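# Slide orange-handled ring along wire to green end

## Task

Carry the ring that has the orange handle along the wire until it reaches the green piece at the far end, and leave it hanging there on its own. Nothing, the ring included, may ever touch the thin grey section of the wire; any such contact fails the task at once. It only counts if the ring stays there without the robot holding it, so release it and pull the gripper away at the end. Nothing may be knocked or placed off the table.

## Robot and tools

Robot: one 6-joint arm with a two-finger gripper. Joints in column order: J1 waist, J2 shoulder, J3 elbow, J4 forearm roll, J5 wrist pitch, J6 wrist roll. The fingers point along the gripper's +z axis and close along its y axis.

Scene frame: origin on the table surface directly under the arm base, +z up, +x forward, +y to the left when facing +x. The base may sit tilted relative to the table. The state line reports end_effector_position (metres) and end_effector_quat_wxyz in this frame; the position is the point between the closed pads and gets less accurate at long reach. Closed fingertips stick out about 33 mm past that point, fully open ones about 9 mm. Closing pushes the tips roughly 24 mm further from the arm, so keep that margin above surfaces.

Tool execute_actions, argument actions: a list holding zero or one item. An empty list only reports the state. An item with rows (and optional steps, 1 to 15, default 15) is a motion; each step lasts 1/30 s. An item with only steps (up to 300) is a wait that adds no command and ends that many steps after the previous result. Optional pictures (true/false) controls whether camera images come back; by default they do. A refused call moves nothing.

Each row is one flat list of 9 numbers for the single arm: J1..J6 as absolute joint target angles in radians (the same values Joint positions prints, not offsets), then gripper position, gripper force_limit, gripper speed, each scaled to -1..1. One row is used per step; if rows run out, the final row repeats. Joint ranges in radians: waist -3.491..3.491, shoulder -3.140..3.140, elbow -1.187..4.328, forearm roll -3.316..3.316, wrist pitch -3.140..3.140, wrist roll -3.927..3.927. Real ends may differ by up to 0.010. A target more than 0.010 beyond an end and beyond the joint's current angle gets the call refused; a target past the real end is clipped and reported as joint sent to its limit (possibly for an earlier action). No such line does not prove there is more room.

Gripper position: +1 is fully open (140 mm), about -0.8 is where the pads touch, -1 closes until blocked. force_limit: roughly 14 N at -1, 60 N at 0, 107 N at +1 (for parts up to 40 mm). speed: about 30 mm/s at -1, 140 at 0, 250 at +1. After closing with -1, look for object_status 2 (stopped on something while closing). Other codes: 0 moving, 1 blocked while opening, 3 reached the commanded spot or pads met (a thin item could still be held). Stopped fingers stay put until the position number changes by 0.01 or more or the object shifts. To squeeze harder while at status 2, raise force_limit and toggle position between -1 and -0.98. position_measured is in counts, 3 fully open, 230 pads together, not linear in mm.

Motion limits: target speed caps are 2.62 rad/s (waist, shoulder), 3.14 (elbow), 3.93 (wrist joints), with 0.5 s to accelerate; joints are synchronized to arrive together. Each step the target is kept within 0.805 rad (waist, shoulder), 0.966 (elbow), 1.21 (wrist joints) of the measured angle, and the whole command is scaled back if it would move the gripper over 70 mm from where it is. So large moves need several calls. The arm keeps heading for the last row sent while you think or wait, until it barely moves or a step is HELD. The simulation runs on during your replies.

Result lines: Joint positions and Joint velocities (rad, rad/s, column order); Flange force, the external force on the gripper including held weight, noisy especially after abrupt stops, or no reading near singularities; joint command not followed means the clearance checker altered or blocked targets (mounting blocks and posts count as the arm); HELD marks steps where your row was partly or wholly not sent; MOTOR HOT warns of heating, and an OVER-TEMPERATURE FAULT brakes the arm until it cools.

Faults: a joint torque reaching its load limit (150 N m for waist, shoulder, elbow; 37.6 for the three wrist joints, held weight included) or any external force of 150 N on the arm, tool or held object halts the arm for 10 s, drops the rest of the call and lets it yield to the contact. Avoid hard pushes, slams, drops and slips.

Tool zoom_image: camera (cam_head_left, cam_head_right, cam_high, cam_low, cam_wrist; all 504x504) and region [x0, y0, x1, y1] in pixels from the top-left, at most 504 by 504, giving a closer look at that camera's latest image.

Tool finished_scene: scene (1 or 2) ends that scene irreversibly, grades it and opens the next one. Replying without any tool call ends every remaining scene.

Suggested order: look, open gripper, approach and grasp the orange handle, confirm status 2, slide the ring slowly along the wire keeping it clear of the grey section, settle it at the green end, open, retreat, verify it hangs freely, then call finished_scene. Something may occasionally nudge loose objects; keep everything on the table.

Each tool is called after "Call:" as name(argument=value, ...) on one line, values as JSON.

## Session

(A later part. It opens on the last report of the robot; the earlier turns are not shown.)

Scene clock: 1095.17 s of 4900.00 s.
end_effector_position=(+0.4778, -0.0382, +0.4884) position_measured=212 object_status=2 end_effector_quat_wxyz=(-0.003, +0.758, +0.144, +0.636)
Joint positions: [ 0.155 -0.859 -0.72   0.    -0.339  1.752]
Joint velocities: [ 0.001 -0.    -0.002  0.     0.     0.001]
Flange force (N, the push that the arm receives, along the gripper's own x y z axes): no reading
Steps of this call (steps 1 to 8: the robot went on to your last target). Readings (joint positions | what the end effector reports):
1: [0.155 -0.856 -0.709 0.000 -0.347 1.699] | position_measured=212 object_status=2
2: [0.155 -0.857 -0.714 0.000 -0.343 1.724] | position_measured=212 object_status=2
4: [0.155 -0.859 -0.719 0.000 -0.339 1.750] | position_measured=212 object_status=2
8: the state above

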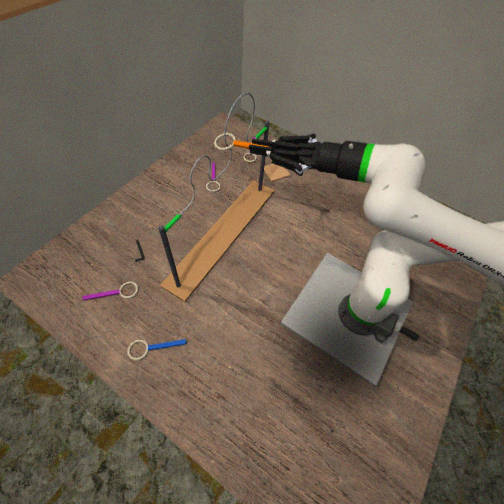

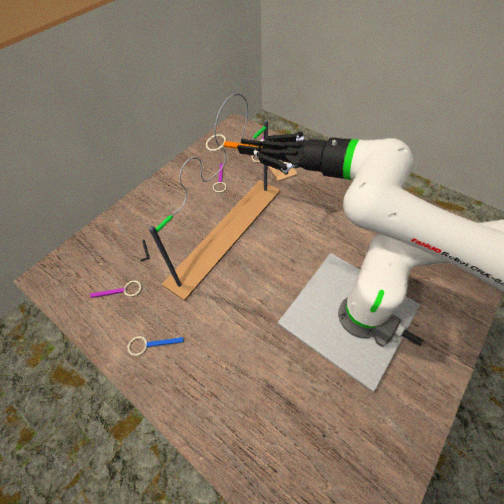

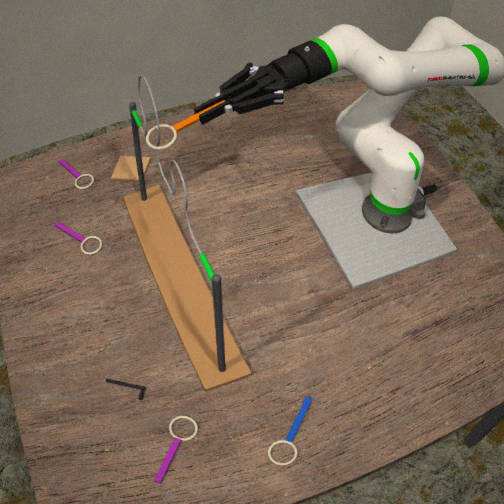

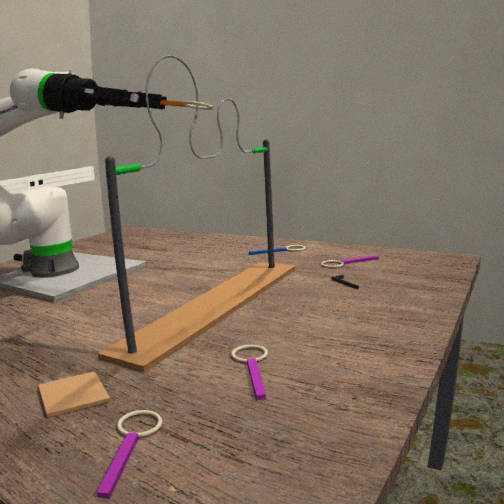

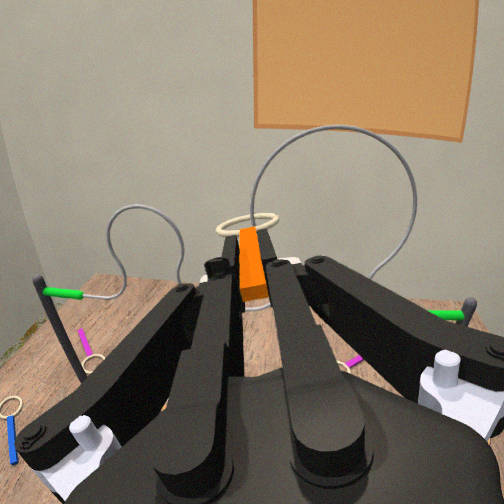

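Call:
execute_actions(actions=[{"rows":[[0.1552,-0.8587,-0.7204,0,-0.3383,1.756,-1,0,-0.85],[0.1543,-0.8586,-0.7223,0,-0.3362,1.768,-1,0,-0.85],[0.1528,-0.8584,-0.7256,0,-0.3328,1.789,-1,0,-0.85],[0.1506,-0.8582,-0.7303,0,-0.3279,1.817,-1,0,-0.85],[0.1479,-0.8579,-0.7362,0,-0.3217,1.854,-1,0,-0.85],[0.1446,-0.8575,-0.7435,0,-0.3140,1.898,-1,0,-0.85],[0.1409,-0.8571,-0.7514,0,-0.3057,1.945,-1,0,-0.85],[0.1372,-0.8567,-0.7593,0,-0.2974,1.990,-1,0,-0.85],[0.1336,-0.8563,-0.7672,0,-0.2891,2.030,-1,0,-0.85],[0.1300,-0.8559,-0.7751,0,-0.2807,2.063,-1,0,-0.85],[0.1263,-0.8555,-0.7830,0,-0.2724,2.088,-1,0,-0.85],[0.1227,-0.8551,-0.7910,0,-0.2641,2.105,-1,0,-0.85],[0.1190,-0.8547,-0.7989,0,-0.2558,2.114,-1,0,-0.85],[0.1153,-0.8543,-0.8068,0,-0.2474,2.114,-1,0,-0.85],[0.1117,-0.8539,-0.8147,0,-0.2391,2.105,-1,0,-0.85]],"steps":15}], pictures=false)

Call:
execute_actions(actions=[{"rows":[[0.1103,-0.8536,-0.8200,0,-0.2335,2.088,-1,0,-0.85],[0.1089,-0.8533,-0.8253,0,-0.2279,2.063,-1,0,-0.85],[0.1075,-0.8530,-0.8306,0,-0.2223,2.030,-1,0,-0.85],[0.1061,-0.8526,-0.8359,0,-0.2167,1.989,-1,0,-0.85],[0.1047,-0.8523,-0.8412,0,-0.2111,1.942,-1,0,-0.85],[0.1034,-0.8520,-0.8465,0,-0.2055,1.891,-1,0,-0.85],[0.1020,-0.8517,-0.8518,0,-0.1998,1.838,-1,0,-0.85],[0.1006,-0.8514,-0.8571,0,-0.1942,1.785,-1,0,-0.85],[0.0992,-0.8511,-0.8624,0,-0.1886,1.732,-1,0,-0.85],[0.0978,-0.8507,-0.8677,0,-0.1830,1.679,-1,0,-0.85],[0.0964,-0.8504,-0.8730,0,-0.1774,1.625,-1,0,-0.85],[0.0950,-0.8501,-0.8783,0,-0.1718,1.571,-1,0,-0.85]],"steps":12}], pictures=true)

Call:
zoom_image(camera="cam_wrist", region=[170, 120, 330, 280])

Call:
execute_actions(actions=[{"rows":[[0.0966,-0.8502,-0.8833,0,-0.1669,1.5110,-1,0,-0.85],[0.0983,-0.8503,-0.8883,0,-0.1621,1.4473,-1,0,-0.85],[0.0999,-0.8504,-0.8932,0,-0.1572,1.3856,-1,0,-0.85],[0.1016,-0.8505,-0.8982,0,-0.1523,1.3238,-1,0,-0.85],[0.1032,-0.8506,-0.9032,0,-0.1475,1.2621,-1,0,-0.85],[0.1048,-0.8507,-0.9082,0,-0.1426,1.2003,-1,0,-0.85],[0.1065,-0.8509,-0.9131,0,-0.1377,1.1386,-1,0,-0.85],[0.1081,-0.8510,-0.9181,0,-0.1328,1.0768,-1,0,-0.85],[0.1097,-0.8511,-0.9231,0,-0.1280,1.0151,-1,0,-0.85],[0.1114,-0.8512,-0.9281,0,-0.1231,0.9533,-1,0,-0.85],[0.1130,-0.8513,-0.9330,0,-0.1182,0.8916,-1,0,-0.85],[0.1147,-0.8514,-0.9380,0,-0.1134,0.8298,-1,0,-0.85],[0.1163,-0.8515,-0.9430,0,-0.1085,0.7681,-1,0,-0.85]],"steps":13}], pictures=false)

Call:
execute_actions(actions=[{"rows":[[0.1200,-0.8522,-0.9451,0,-0.1071,0.7069,-1,0,-0.85],[0.1237,-0.8528,-0.9471,0,-0.1057,0.6457,-1,0,-0.85],[0.1274,-0.8535,-0.9492,0,-0.1043,0.5845,-1,0,-0.85],[0.1310,-0.8541,-0.9512,0,-0.1029,0.5233,-1,0,-0.85],[0.1347,-0.8548,-0.9533,0,-0.1015,0.4621,-1,0,-0.85],[0.1384,-0.8555,-0.9553,0,-0.1001,0.4009,-1,0,-0.85],[0.1421,-0.8561,-0.9574,0,-0.0988,0.3397,-1,0,-0.85],[0.1458,-0.8568,-0.9594,0,-0.0974,0.2785,-1,0,-0.85],[0.1495,-0.8575,-0.9615,0,-0.0960,0.2173,-1,0,-0.85],[0.1532,-0.8581,-0.9635,0,-0.0946,0.161,-1,0,-0.85],[0.1568,-0.8588,-0.9656,0,-0.0932,0.111,-1,0,-0.85],[0.1605,-0.8594,-0.9676,0,-0.0918,0.067,-1,0,-0.85],[0.1642,-0.8601,-0.9697,0,-0.0904,0.029,-1,0,-0.85]],"steps":13}], pictures=false)

Call:
execute_actions(actions=[{"rows":[[0.1697,-0.8608,-0.9699,0,-0.0909,-0.001,-1,0,-0.85],[0.1752,-0.8615,-0.9701,0,-0.0914,-0.023,-1,0,-0.85],[0.1808,-0.8622,-0.9703,0,-0.0919,-0.035,-1,0,-0.85],[0.1863,-0.8629,-0.9705,0,-0.0924,-0.041,-1,0,-0.85],[0.1918,-0.8636,-0.9707,0,-0.0929,-0.041,-1,0,-0.85],[0.1973,-0.8643,-0.9709,0,-0.0934,-0.041,-1,0,-0.85],[0.2028,-0.8649,-0.9710,0,-0.0939,-0.041,-1,0,-0.85],[0.2083,-0.8656,-0.9712,0,-0.0944,-0.041,-1,0,-0.85],[0.2139,-0.8663,-0.9714,0,-0.0949,-0.041,-1,0,-0.85],[0.2189,-0.8670,-0.9716,0,-0.0954,-0.041,-1,0,-0.85],[0.2230,-0.8675,-0.9717,0,-0.0957,-0.041,-1,0,-0.85],[0.2263,-0.8679,-0.9719,0,-0.0960,-0.041,-1,0,-0.85],[0.2286,-0.8682,-0.9719,0,-0.0962,-0.041,-1,0,-0.85],[0.2299,-0.8683,-0.9720,0,-0.0964,-0.041,-1,0,-0.85],[0.2304,-0.8684,-0.9720,0,-0.0964,-0.041,-1,0,-0.85]],"steps":15}], pictures=false)

Call:
execute_actions(actions=[{"steps":8}])

Call:
zoom_image(camera="cam_wrist", region=[170, 120, 330, 280])

Call:
zoom_image(camera="cam_low", region=[160, 70, 280, 190])

Call:
zoom_image(camera="cam_high", region=[120, 140, 240, 260])

Scene clock: 1215.67 s of 4900.00 s.
end_effector_position=(+0.4807, -0.0536, +0.4571) position_measured=212 object_status=2 end_effector_quat_wxyz=(+0.115, +0.727, +0.258, +0.625)
Joint positions: [ 0.122 -0.855 -0.792 -0.    -0.263  2.091]
Joint velocities: [-0.153  0.017 -0.328 -0.     0.345  0.54 ]
Flange force (N, the push that the arm receives, along the gripper's own x y z axes): no reading
Steps of this call (steps 1 to 30: the robot went on to your last target; steps 31 to 90: nothing new was sent; then 117.00 s passed at rest; steps 91 to 105: all 15 steps of this action). Readings (joint positions | what the end effector reports):
91: [0.156 -0.859 -0.720 -0.000 -0.339 1.753] | position_measured=212 object_status=2
92: [0.156 -0.859 -0.720 -0.000 -0.338 1.755] | position_measured=212 object_status=2
94: [0.155 -0.859 -0.723 -0.000 -0.335 1.773] | position_measured=212 object_status=2
98: [0.147 -0.858 -0.738 -0.000 -0.319 1.867] | position_measured=212 object_status=2
105: the state above

Scene clock: 1216.07 s of 4900.00 s.
end_effector_position=(+0.4815, -0.0638, +0.4285) position_measured=212 object_status=2 end_effector_quat_wxyz=(+0.024, +0.760, +0.134, +0.635)
Joint positions: [ 0.101 -0.851 -0.857 -0.    -0.194  1.781]
Joint velocities: [-0.039  0.009 -0.143 -0.001  0.151 -1.422]
Flange force (N, the push that the arm receives, along the gripper's own x y z axes): no reading
Steps of this call (steps 1 to 12: all 12 steps of this action). Readings (joint positions | what the end effector reports):
1: [0.117 -0.854 -0.803 -0.000 -0.251 2.105] | position_measured=212 object_status=2
2: [0.113 -0.854 -0.812 -0.000 -0.242 2.110] | position_measured=212 object_status=2
4: [0.110 -0.854 -0.821 -0.000 -0.232 2.095] | position_measured=212 object_status=2
8: [0.105 -0.852 -0.838 -0.000 -0.214 1.965] | position_measured=212 object_status=2
12: the state above

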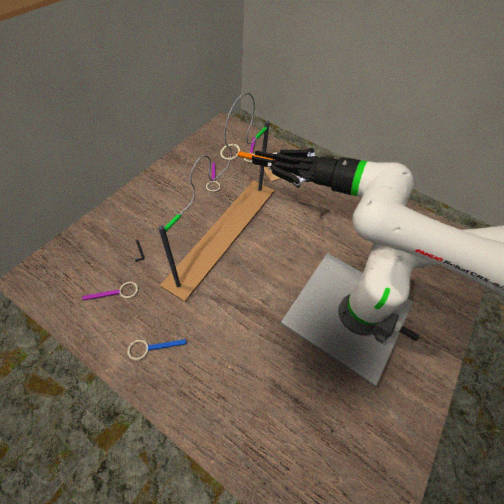

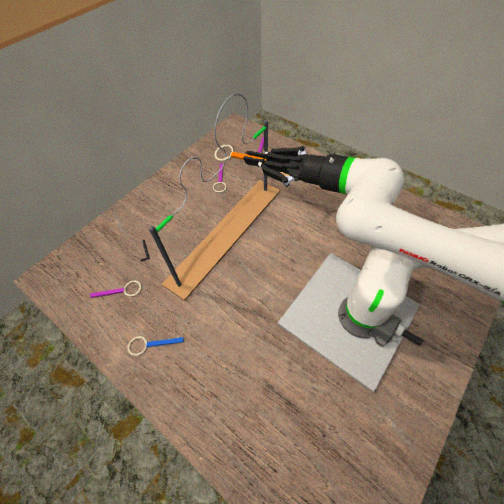

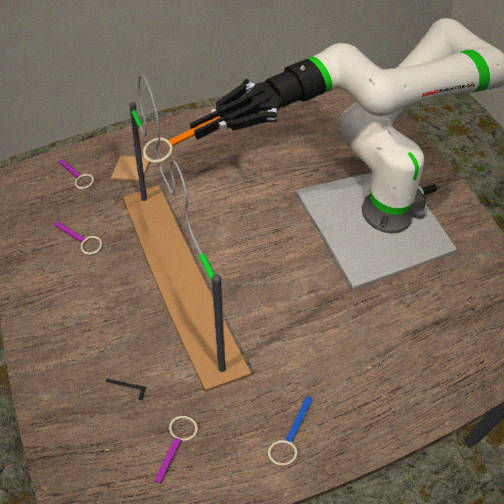

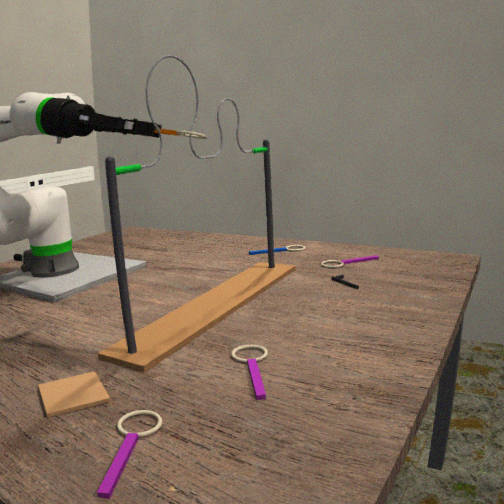

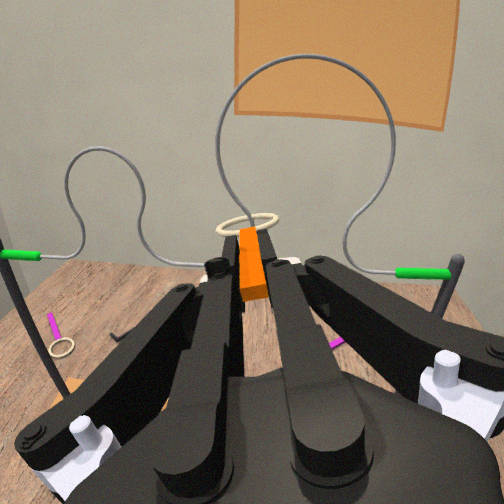

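Region (170, 120, 330, 280) of cam_wrist's 504x504 image, scaled by 3.150, with more detail than that image has.

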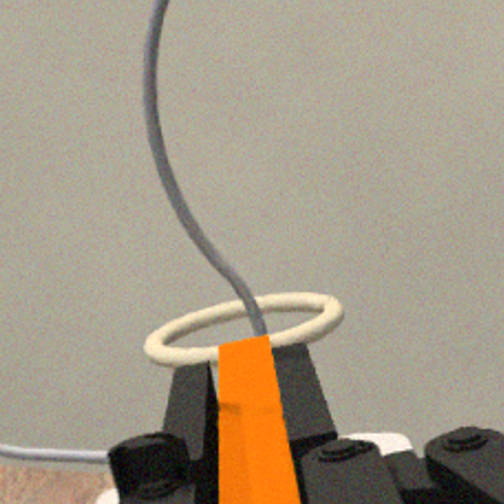

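Scene clock: 1216.50 s of 4900.00 s.
end_effector_position=(+0.4813, -0.0605, +0.4016) position_measured=212 object_status=2 end_effector_quat_wxyz=(-0.204, +0.759, -0.140, +0.602)
Joint positions: [ 0.108 -0.851 -0.919 -0.    -0.132  1.059]
Joint velocities: [ 0.055 -0.005 -0.142 -0.002  0.139 -1.755]
Flange force (N, the push that the arm receives, along the gripper's own x y z axes): no reading
Steps of this call (steps 1 to 13: all 13 steps of this action). Readings (joint positions | what the end effector reports):
1: [0.099 -0.851 -0.862 -0.000 -0.189 1.732] | position_measured=212 object_status=2
2: [0.098 -0.851 -0.867 -0.000 -0.184 1.682] | position_measured=212 object_status=2
4: [0.098 -0.850 -0.877 -0.000 -0.174 1.577] | position_measured=212 object_status=2
8: [0.099 -0.850 -0.895 -0.000 -0.155 1.353] | position_measured=212 object_status=2
13: the state above

Scene clock: 1216.93 s of 4900.00 s.
end_effector_position=(+0.4806, -0.0421, +0.3853) position_measured=212 object_status=2 end_effector_quat_wxyz=(-0.428, +0.656, -0.406, +0.470)
Joint positions: [ 0.147 -0.857 -0.959  0.    -0.098  0.276]
Joint velocities: [ 0.11  -0.021 -0.066  0.001  0.046 -1.684]
Flange force (N, the push that the arm receives, along the gripper's own x y z axes): no reading
Steps of this call (steps 1 to 13: all 13 steps of this action). Readings (joint positions | what the end effector reports):
1: [0.109 -0.851 -0.924 -0.000 -0.127 0.999] | position_measured=212 object_status=2
2: [0.111 -0.851 -0.929 -0.000 -0.123 0.939] | position_measured=212 object_status=2
4: [0.116 -0.851 -0.936 -0.000 -0.115 0.819] | position_measured=212 object_status=2
8: [0.129 -0.853 -0.948 0.000 -0.106 0.576] | position_measured=212 object_status=2
13: the state above

Scene clock: 1217.43 s of 4900.00 s.
end_effector_position=(+0.4795, -0.0032, +0.3813) position_measured=212 object_status=2 end_effector_quat_wxyz=(-0.512, +0.604, -0.480, +0.376)
Joint positions: [ 0.229 -0.868 -0.972  0.    -0.096 -0.041]
Joint velocities: [ 0.047 -0.006 -0.002 -0.    -0.005 -0.001]
Flange force (N, the push that the arm receives, along the gripper's own x y z axes): no reading
Steps of this call (steps 1 to 15: all 15 steps of this action). Readings (joint positions | what the end effector reports):
1: [0.150 -0.858 -0.962 0.000 -0.096 0.220] | position_measured=212 object_status=2
2: [0.155 -0.858 -0.964 0.000 -0.095 0.167] | position_measured=212 object_status=2
4: [0.165 -0.860 -0.967 0.000 -0.093 0.073] | position_measured=212 object_status=2
8: [0.195 -0.864 -0.971 0.000 -0.092 -0.033] | position_measured=212 object_status=2
15: the state above

Scene clock: 1217.70 s of 4900.00 s.
end_effector_position=(+0.4794, -0.0024, +0.3813) position_measured=212 object_status=2 end_effector_quat_wxyz=(-0.513, +0.605, -0.480, +0.376)
Joint positions: [ 0.23  -0.868 -0.972  0.    -0.096 -0.041]
Joint velocities: [ 0.001 -0.001 -0.     0.001 -0.    -0.   ]
Flange force (N, the push that the arm receives, along the gripper's own x y z axes): no reading
Steps of this call (steps 1 to 8: the robot went on to your last target). Readings (joint positions | what the end effector reports):
1: [0.230 -0.868 -0.972 0.000 -0.096 -0.041] | position_measured=212 object_status=2
2: [0.230 -0.868 -0.972 0.000 -0.096 -0.041] | position_measured=212 object_status=2
4: [0.230 -0.868 -0.972 0.000 -0.096 -0.041] | position_measured=212 object_status=2
8: the state above

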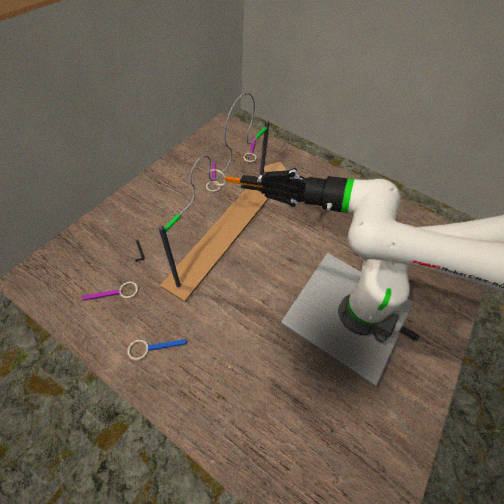

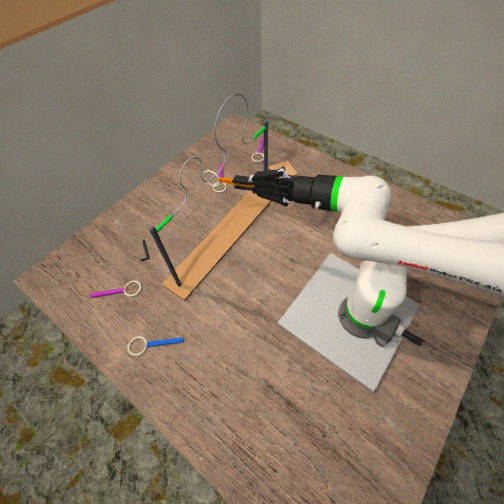

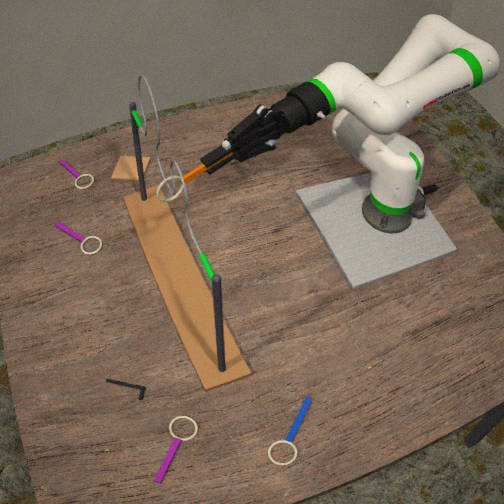

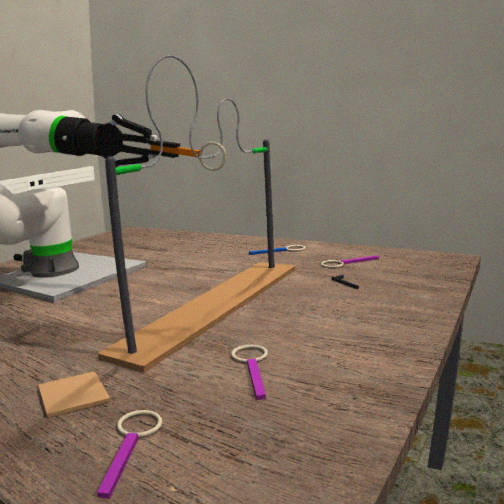

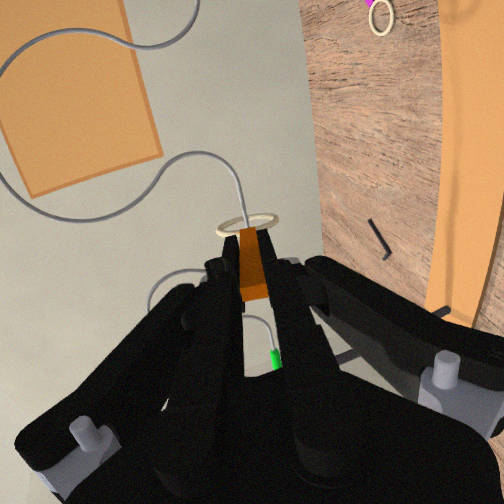

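Region (170, 120, 330, 280) of cam_wrist's 504x504 image, scaled by 3.150, with more detail than that image has.

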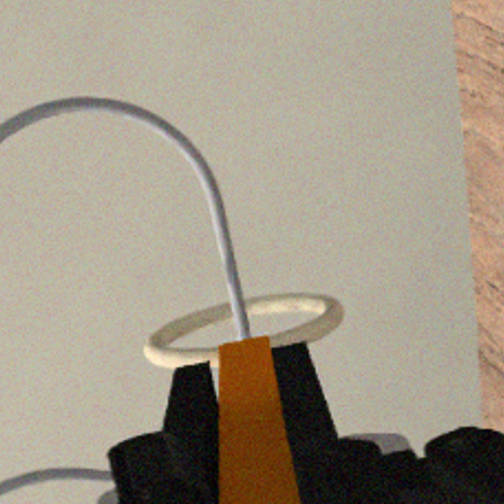

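Region (160, 70, 280, 190) of cam_low's 504x504 image, scaled by 4.200, with more detail than that image has.

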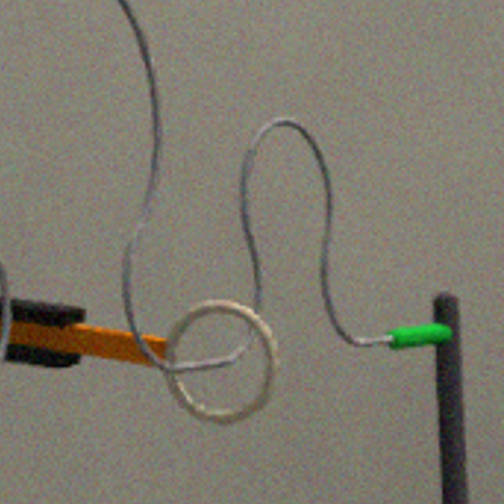

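Region (120, 140, 240, 260) of cam_high's 504x504 image, scaled by 4.200, with more detail than that image has.

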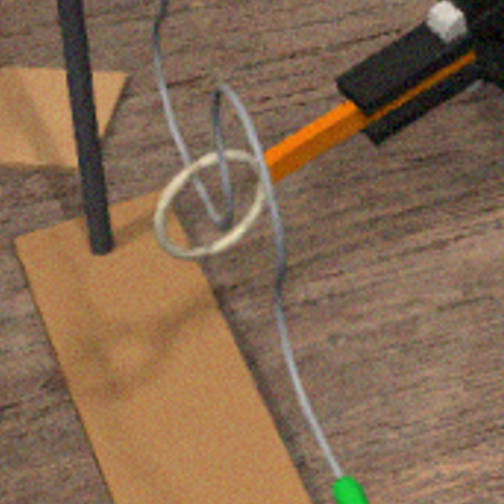

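Call:
execute_actions(actions=[{"rows":[[0.2307,-0.8684,-0.9718,0,-0.0965,-0.0463,-1,0,-0.85],[0.2315,-0.8683,-0.9713,0,-0.0970,-0.0625,-1,0,-0.85],[0.2328,-0.8681,-0.9704,0,-0.0977,-0.0894,-1,0,-0.85],[0.2347,-0.8678,-0.9691,0,-0.0987,-0.1271,-1,0,-0.85],[0.2371,-0.8675,-0.9675,0,-0.1000,-0.1755,-1,0,-0.85],[0.2401,-0.8671,-0.9656,0,-0.1015,-0.2347,-1,0,-0.85],[0.2433,-0.8666,-0.9634,0,-0.1032,-0.2993,-1,0,-0.85],[0.2465,-0.8662,-0.9612,0,-0.1049,-0.3639,-1,0,-0.85],[0.2498,-0.8658,-0.9591,0,-0.1067,-0.4284,-1,0,-0.85],[0.2530,-0.8653,-0.9570,0,-0.1084,-0.4929,-1,0,-0.85],[0.2562,-0.8649,-0.9548,0,-0.1101,-0.5576,-1,0,-0.85],[0.2594,-0.8644,-0.9527,0,-0.1118,-0.6221,-1,0,-0.85],[0.2626,-0.8640,-0.9505,0,-0.1135,-0.6866,-1,0,-0.85],[0.2659,-0.8635,-0.9483,0,-0.1152,-0.7513,-1,0,-0.85],[0.2691,-0.8631,-0.9462,0,-0.1169,-0.8158,-1,0,-0.85]],"steps":15}], pictures=false)

Call:
execute_actions(actions=[{"rows":[[0.2707,-0.8633,-0.9409,0,-0.1224,-0.8787,-1,0,-0.85],[0.2722,-0.8635,-0.9356,0,-0.1279,-0.9416,-1,0,-0.85],[0.2738,-0.8638,-0.9303,0,-0.1335,-1.0046,-1,0,-0.85],[0.2753,-0.8640,-0.9250,0,-0.1390,-1.0675,-1,0,-0.85],[0.2769,-0.8642,-0.9197,0,-0.1445,-1.1304,-1,0,-0.85],[0.2785,-0.8644,-0.9145,0,-0.1500,-1.1933,-1,0,-0.85],[0.2800,-0.8646,-0.9092,0,-0.1555,-1.2562,-1,0,-0.85],[0.2816,-0.8648,-0.9039,0,-0.1610,-1.3191,-1,0,-0.85],[0.2831,-0.8651,-0.8986,0,-0.1666,-1.3821,-1,0,-0.85],[0.2847,-0.8653,-0.8933,0,-0.1721,-1.4450,-1,0,-0.85],[0.2862,-0.8655,-0.8880,0,-0.1776,-1.5079,-1,0,-0.85],[0.2878,-0.8657,-0.8827,0,-0.1831,-1.5708,-1,0,-0.85],[0.2866,-0.8657,-0.8774,0,-0.1885,-1.628,-1,0,-0.85],[0.2854,-0.8657,-0.8720,0,-0.1938,-1.678,-1,0,-0.85],[0.2842,-0.8657,-0.8667,0,-0.1992,-1.721,-1,0,-0.85]],"steps":15}], pictures=true)

Call:
zoom_image(camera="cam_wrist", region=[170, 120, 330, 280])

Call:
execute_actions(actions=[{"rows":[[0.2831,-0.8658,-0.8613,0,-0.2045,-1.756,-1,0,-0.85],[0.2819,-0.8658,-0.8560,0,-0.2099,-1.783,-1,0,-0.85],[0.2807,-0.8658,-0.8506,0,-0.2152,-1.802,-1,0,-0.85],[0.2795,-0.8658,-0.8453,0,-0.2206,-1.813,-1,0,-0.85],[0.2783,-0.8658,-0.8399,0,-0.2259,-1.816,-1,0,-0.85],[0.2773,-0.8652,-0.8334,0,-0.2319,-1.811,-1,0,-0.85],[0.2763,-0.8647,-0.8268,0,-0.2378,-1.798,-1,0,-0.85],[0.2753,-0.8641,-0.8203,0,-0.2438,-1.777,-1,0,-0.85],[0.2743,-0.8635,-0.8138,0,-0.2498,-1.748,-1,0,-0.85],[0.2733,-0.8629,-0.8072,0,-0.2557,-1.711,-1,0,-0.85],[0.2723,-0.8624,-0.8007,0,-0.2617,-1.666,-1,0,-0.85],[0.2713,-0.8618,-0.7941,0,-0.2676,-1.614,-1,0,-0.85],[0.2703,-0.8612,-0.7876,0,-0.2736,-1.561,-1,0,-0.85],[0.2693,-0.8606,-0.7811,0,-0.2796,-1.508,-1,0,-0.85],[0.2683,-0.8601,-0.7745,0,-0.2855,-1.454,-1,0,-0.85]],"steps":15}], pictures=true)

Call:
zoom_image(camera="cam_wrist", region=[170, 120, 330, 280])

Call:
execute_actions(actions=[{"rows":[[0.2673,-0.8595,-0.7680,0,-0.2915,-1.400,-1,0,-0.85],[0.2696,-0.8583,-0.7620,0,-0.2963,-1.3447,-1,0,-0.85],[0.2719,-0.8571,-0.7560,0,-0.3011,-1.2896,-1,0,-0.85],[0.2742,-0.8558,-0.7500,0,-0.3059,-1.2346,-1,0,-0.85],[0.2765,-0.8546,-0.7440,0,-0.3106,-1.1795,-1,0,-0.85],[0.2788,-0.8534,-0.7380,0,-0.3154,-1.1245,-1,0,-0.85],[0.2811,-0.8522,-0.7320,0,-0.3202,-1.0694,-1,0,-0.85],[0.2834,-0.8509,-0.7259,0,-0.3250,-1.0144,-1,0,-0.85],[0.2857,-0.8497,-0.7199,0,-0.3298,-0.9593,-1,0,-0.85],[0.2880,-0.8485,-0.7139,0,-0.3346,-0.9043,-1,0,-0.85],[0.2903,-0.8473,-0.7079,0,-0.3393,-0.8492,-1,0,-0.85],[0.2926,-0.8460,-0.7019,0,-0.3441,-0.7942,-1,0,-0.85],[0.2949,-0.8448,-0.6959,0,-0.3489,-0.7391,-1,0,-0.85]],"steps":13}], pictures=false)

Call:
execute_actions(actions=[{"rows":[[0.2992,-0.8436,-0.6933,0,-0.3503,-0.6831,-1,0,-0.85],[0.3035,-0.8424,-0.6907,0,-0.3517,-0.6272,-1,0,-0.85],[0.3078,-0.8412,-0.6882,0,-0.3531,-0.5712,-1,0,-0.85],[0.3120,-0.8400,-0.6856,0,-0.3545,-0.5153,-1,0,-0.85],[0.3163,-0.8388,-0.6830,0,-0.3559,-0.4593,-1,0,-0.85],[0.3206,-0.8377,-0.6804,0,-0.3573,-0.4034,-1,0,-0.85],[0.3249,-0.8365,-0.6778,0,-0.3586,-0.3474,-1,0,-0.85],[0.3292,-0.8353,-0.6752,0,-0.3600,-0.2914,-1,0,-0.85],[0.3335,-0.8341,-0.6727,0,-0.3614,-0.2355,-1,0,-0.85],[0.3374,-0.8330,-0.6703,0,-0.3627,-0.1842,-1,0,-0.85],[0.3406,-0.8321,-0.6683,0,-0.3637,-0.1422,-1,0,-0.85],[0.3431,-0.8314,-0.6668,0,-0.3646,-0.1096,-1,0,-0.85],[0.3449,-0.8309,-0.6658,0,-0.3651,-0.0863,-1,0,-0.85],[0.3459,-0.8306,-0.6651,0,-0.3655,-0.0722,-1,0,-0.85],[0.3463,-0.8305,-0.6649,0,-0.3656,-0.0676,-1,0,-0.85]],"steps":15}], pictures=false)

Call:
execute_actions(actions=[{"steps":8}])

Call:
zoom_image(camera="cam_wrist", region=[170, 120, 330, 280])

Call:
zoom_image(camera="cam_low", region=[160, 70, 280, 190])

Call:
zoom_image(camera="cam_high", region=[120, 120, 240, 240])

Scene clock: 1338.20 s of 4900.00 s.
end_effector_position=(+0.4807, +0.0100, +0.3879) position_measured=212 object_status=2 end_effector_quat_wxyz=(+0.592, -0.476, +0.608, -0.231)
Joint positions: [ 0.255 -0.865 -0.955  0.    -0.11  -0.538]
Joint velocities: [ 0.086  0.012  0.056 -0.001 -0.044 -1.68 ]
Flange force (N, the push that the arm receives, along the gripper's own x y z axes): no reading
Steps of this call (steps 1 to 15: the robot went on to your last target; steps 16 to 90: nothing new was sent; then 117.00 s passed at rest; steps 91 to 105: all 15 steps of this action). Readings (joint positions | what the end effector reports):
91: [0.230 -0.868 -0.972 0.000 -0.096 -0.042] | position_measured=212 object_status=2
92: [0.231 -0.868 -0.972 0.000 -0.096 -0.045] | position_measured=212 object_status=2
94: [0.232 -0.868 -0.971 0.000 -0.097 -0.067] | position_measured=212 object_status=2
98: [0.237 -0.868 -0.967 0.000 -0.100 -0.182] | position_measured=212 object_status=2
105: the state above

Scene clock: 1338.70 s of 4900.00 s.
end_effector_position=(+0.4815, +0.0245, +0.4148) position_measured=212 object_status=2 end_effector_quat_wxyz=(+0.633, -0.171, +0.753, +0.061)
Joint positions: [ 0.284 -0.865 -0.893  0.    -0.172 -1.447]
Joint velocities: [ 0.027 -0.008  0.157 -0.    -0.163 -1.768]
Flange force (N, the push that the arm receives, along the gripper's own x y z axes): no reading
Steps of this call (steps 1 to 15: all 15 steps of this action). Readings (joint positions | what the end effector reports):
1: [0.258 -0.865 -0.954 0.000 -0.111 -0.595] | position_measured=212 object_status=2
2: [0.261 -0.864 -0.951 0.000 -0.113 -0.654] | position_measured=212 object_status=2
4: [0.266 -0.864 -0.946 0.000 -0.118 -0.773] | position_measured=212 object_status=2
8: [0.273 -0.864 -0.928 0.000 -0.134 -1.016] | position_measured=212 object_status=2
15: the state above

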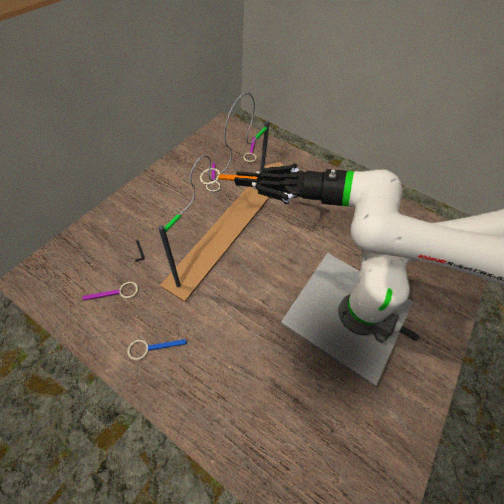

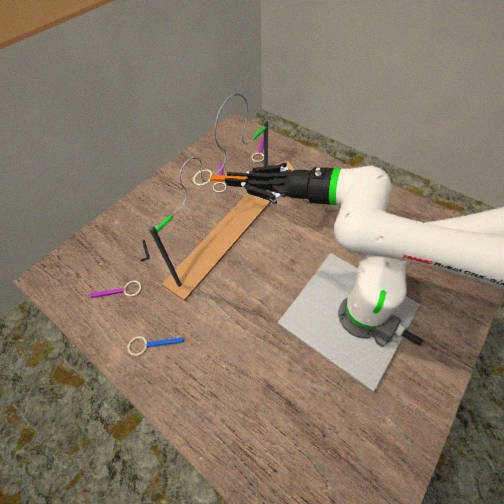

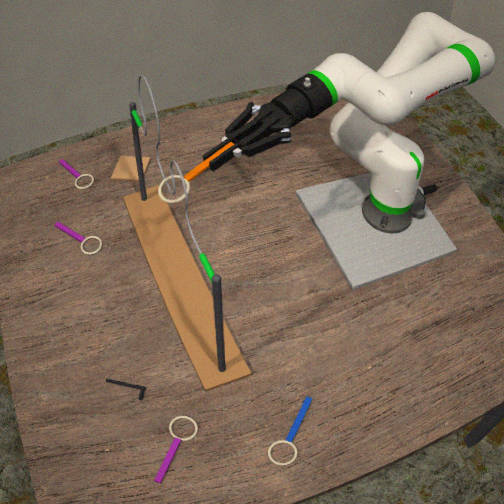

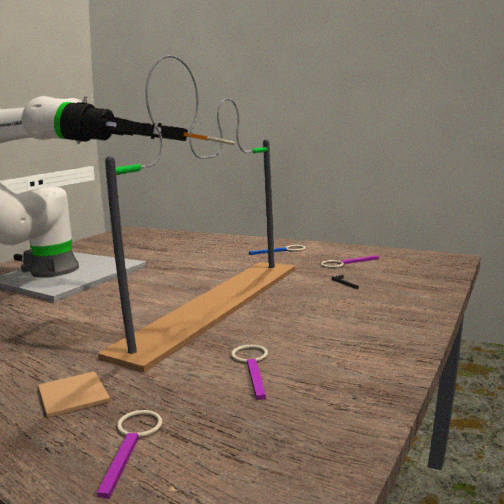

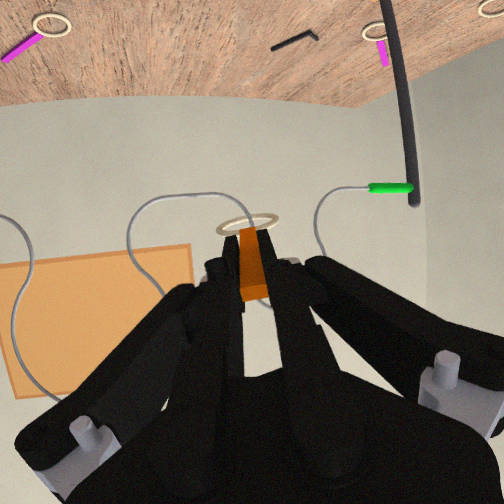

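Region (170, 120, 330, 280) of cam_wrist's 504x504 image, scaled by 3.150, with more detail than that image has.

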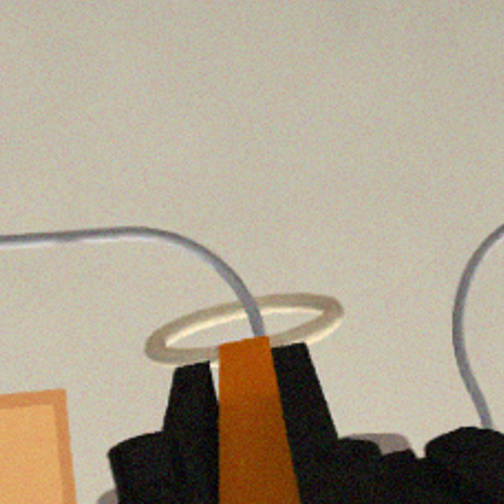

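Scene clock: 1339.20 s of 4900.00 s.
end_effector_position=(+0.4815, +0.0187, +0.4545) position_measured=212 object_status=2 end_effector_quat_wxyz=(+0.621, -0.072, +0.769, +0.136)
Joint positions: [ 0.272 -0.862 -0.8    0.    -0.262 -1.695]
Joint velocities: [-0.024  0.014  0.155  0.001 -0.14   1.318]
Flange force (N, the push that the arm receives, along the gripper's own x y z axes): no reading
Steps of this call (steps 1 to 15: all 15 steps of this action). Readings (joint positions | what the end effector reports):
1: [0.285 -0.865 -0.887 0.000 -0.178 -1.506] | position_measured=212 object_status=2
2: [0.285 -0.865 -0.882 0.000 -0.184 -1.563] | position_measured=212 object_status=2
4: [0.285 -0.866 -0.870 0.000 -0.196 -1.665] | position_measured=212 object_status=2
8: [0.279 -0.866 -0.838 0.000 -0.227 -1.796] | position_measured=212 object_status=2
15: the state above

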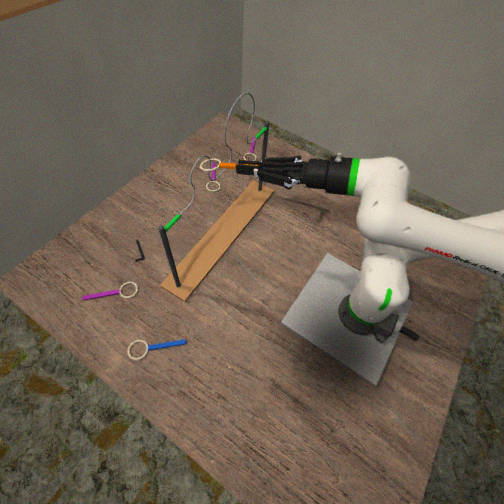

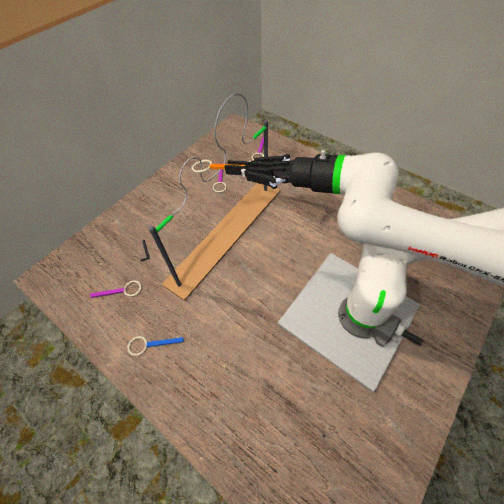

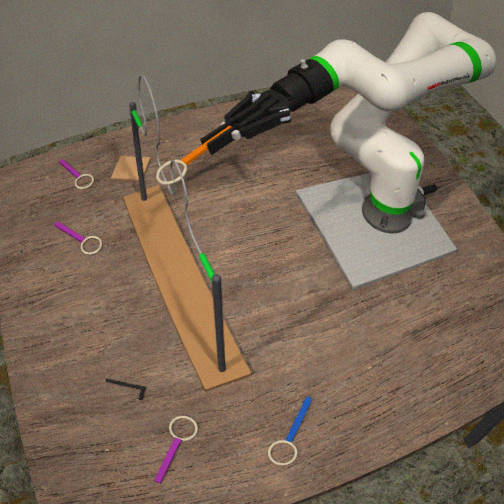

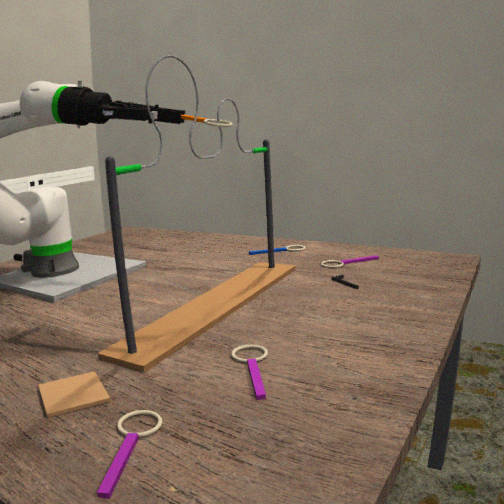

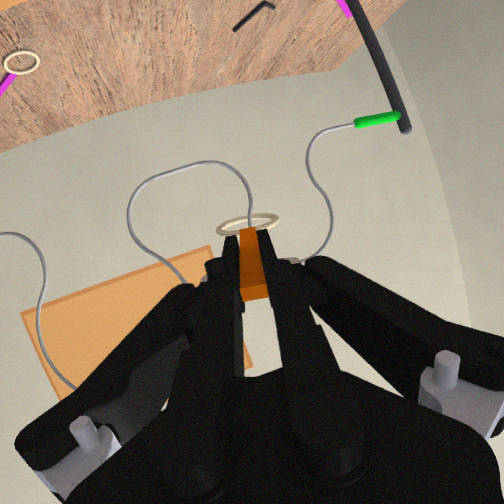

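Region (170, 120, 330, 280) of cam_wrist's 504x504 image, scaled by 3.150, with more detail than that image has.

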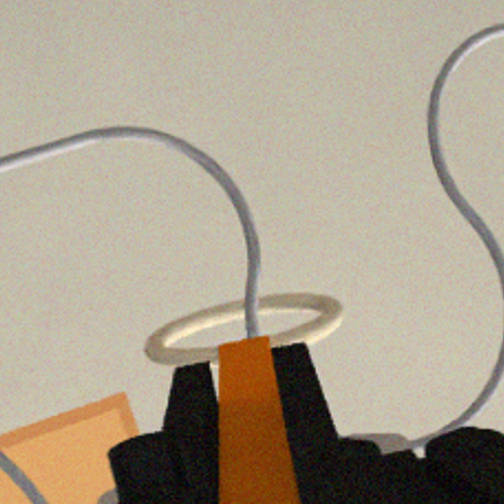

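Scene clock: 1339.63 s of 4900.00 s.
end_effector_position=(+0.4816, +0.0242, +0.4859) position_measured=212 object_status=2 end_effector_quat_wxyz=(+0.630, -0.337, +0.694, -0.084)
Joint positions: [ 0.283 -0.85  -0.723  0.    -0.327 -0.99 ]
Joint velocities: [ 0.082  0.035  0.176  0.001 -0.14   1.614]
Flange force (N, the push that the arm receives, along the gripper's own x y z axes): no reading
Steps of this call (steps 1 to 13: all 13 steps of this action). Readings (joint positions | what the end effector reports):
1: [0.271 -0.862 -0.795 0.000 -0.267 -1.646] | position_measured=212 object_status=2
2: [0.270 -0.861 -0.789 0.000 -0.272 -1.592] | position_measured=212 object_status=2
4: [0.270 -0.860 -0.777 0.000 -0.283 -1.483] | position_measured=212 object_status=2
8: [0.272 -0.856 -0.753 0.000 -0.303 -1.264] | position_measured=212 object_status=2
13: the state above

Scene clock: 1340.13 s of 4900.00 s.
end_effector_position=(+0.4818, +0.0516, +0.5063) position_measured=212 object_status=2 end_effector_quat_wxyz=(+0.555, -0.597, +0.490, -0.310)
Joint positions: [ 0.338 -0.833 -0.67   0.    -0.363 -0.181]
Joint velocities: [ 0.092  0.026  0.058  0.002 -0.032  1.218]
Flange force (N, the push that the arm receives, along the gripper's own x y z axes): no reading
Steps of this call (steps 1 to 15: all 15 steps of this action). Readings (joint positions | what the end effector reports):
1: [0.286 -0.849 -0.717 0.000 -0.332 -0.935] | position_measured=212 object_status=2
2: [0.289 -0.848 -0.712 0.000 -0.336 -0.880] | position_measured=212 object_status=2
4: [0.295 -0.846 -0.702 0.000 -0.343 -0.769] | position_measured=212 object_status=2
8: [0.310 -0.841 -0.689 0.000 -0.352 -0.547] | position_measured=212 object_status=2
15: the state above

Scene clock: 1340.40 s of 4900.00 s.
end_effector_position=(+0.4817, +0.0560, +0.5082) position_measured=212 object_status=2 end_effector_quat_wxyz=(-0.538, +0.626, -0.452, +0.339)
Joint positions: [ 0.346 -0.831 -0.665  0.    -0.366 -0.068]
Joint velocities: [ 0.001  0.    -0.001 -0.002 -0.     0.002]
Flange force (N, the push that the arm receives, along the gripper's own x y z axes): no reading
Steps of this call (steps 1 to 8: the robot went on to your last target). Readings (joint positions | what the end effector reports):
1: [0.341 -0.832 -0.668 0.000 -0.364 -0.143] | position_measured=212 object_status=2
2: [0.343 -0.831 -0.667 0.000 -0.364 -0.112] | position_measured=212 object_status=2
4: [0.346 -0.831 -0.665 0.000 -0.365 -0.075] | position_measured=212 object_status=2
8: the state above

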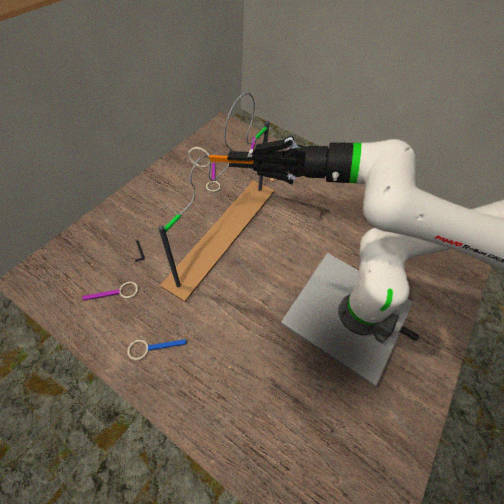

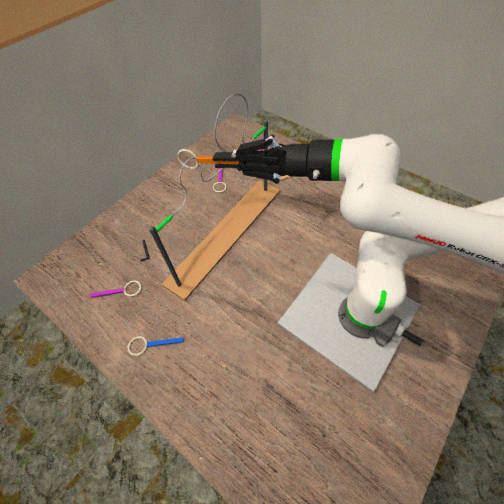

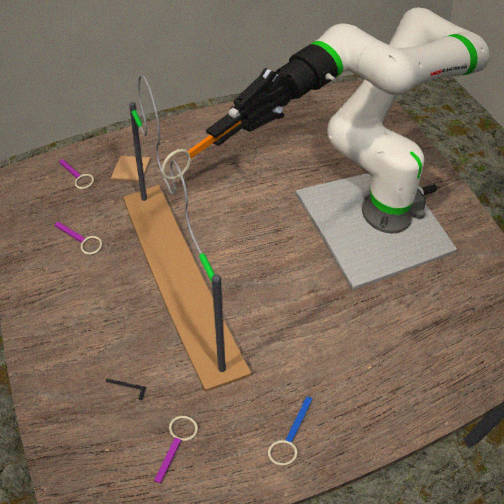

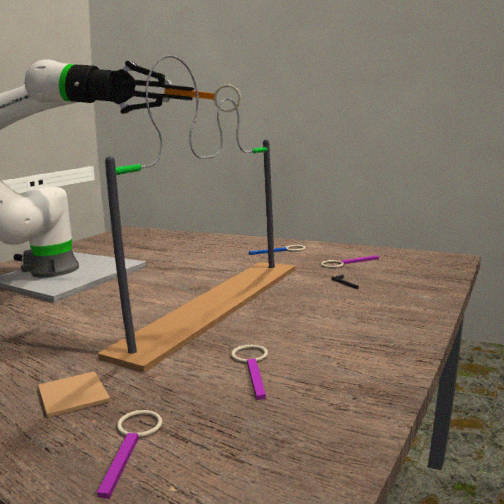

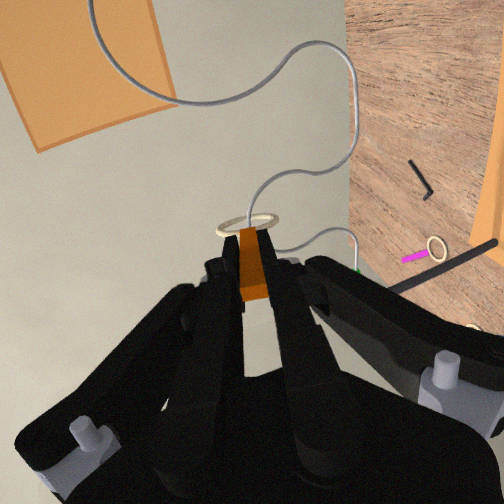

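Region (170, 120, 330, 280) of cam_wrist's 504x504 image, scaled by 3.150, with more detail than that image has.

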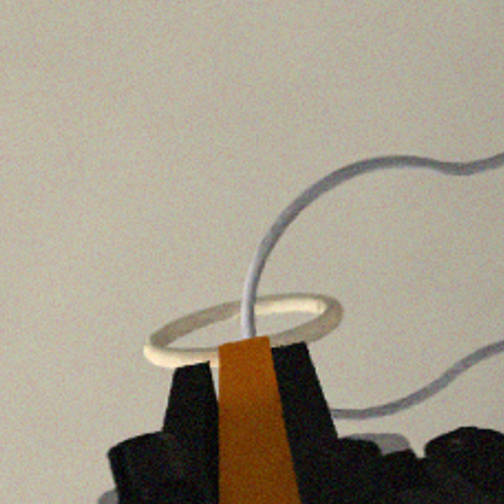

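Region (160, 70, 280, 190) of cam_low's 504x504 image, scaled by 4.200, with more detail than that image has.

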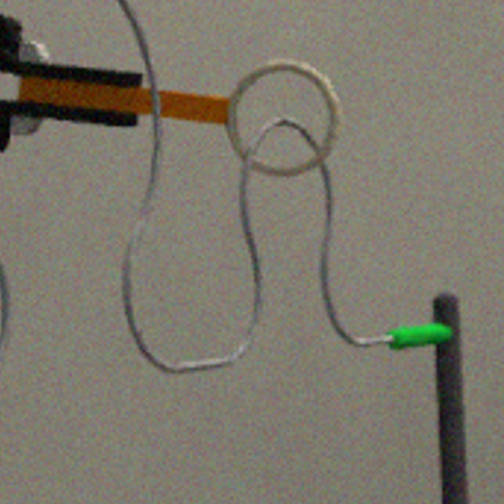

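Region (120, 120, 240, 240) of cam_high's 504x504 image, scaled by 4.200, with more detail than that image has.

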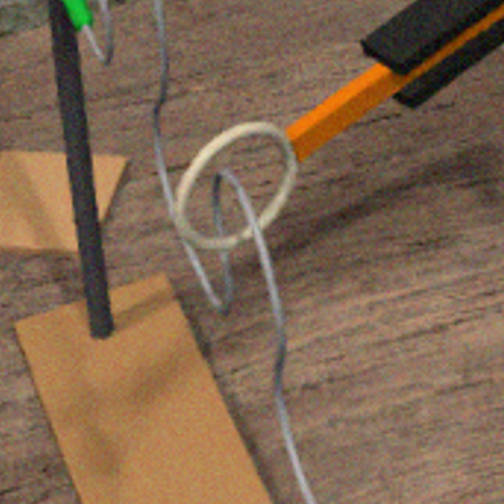

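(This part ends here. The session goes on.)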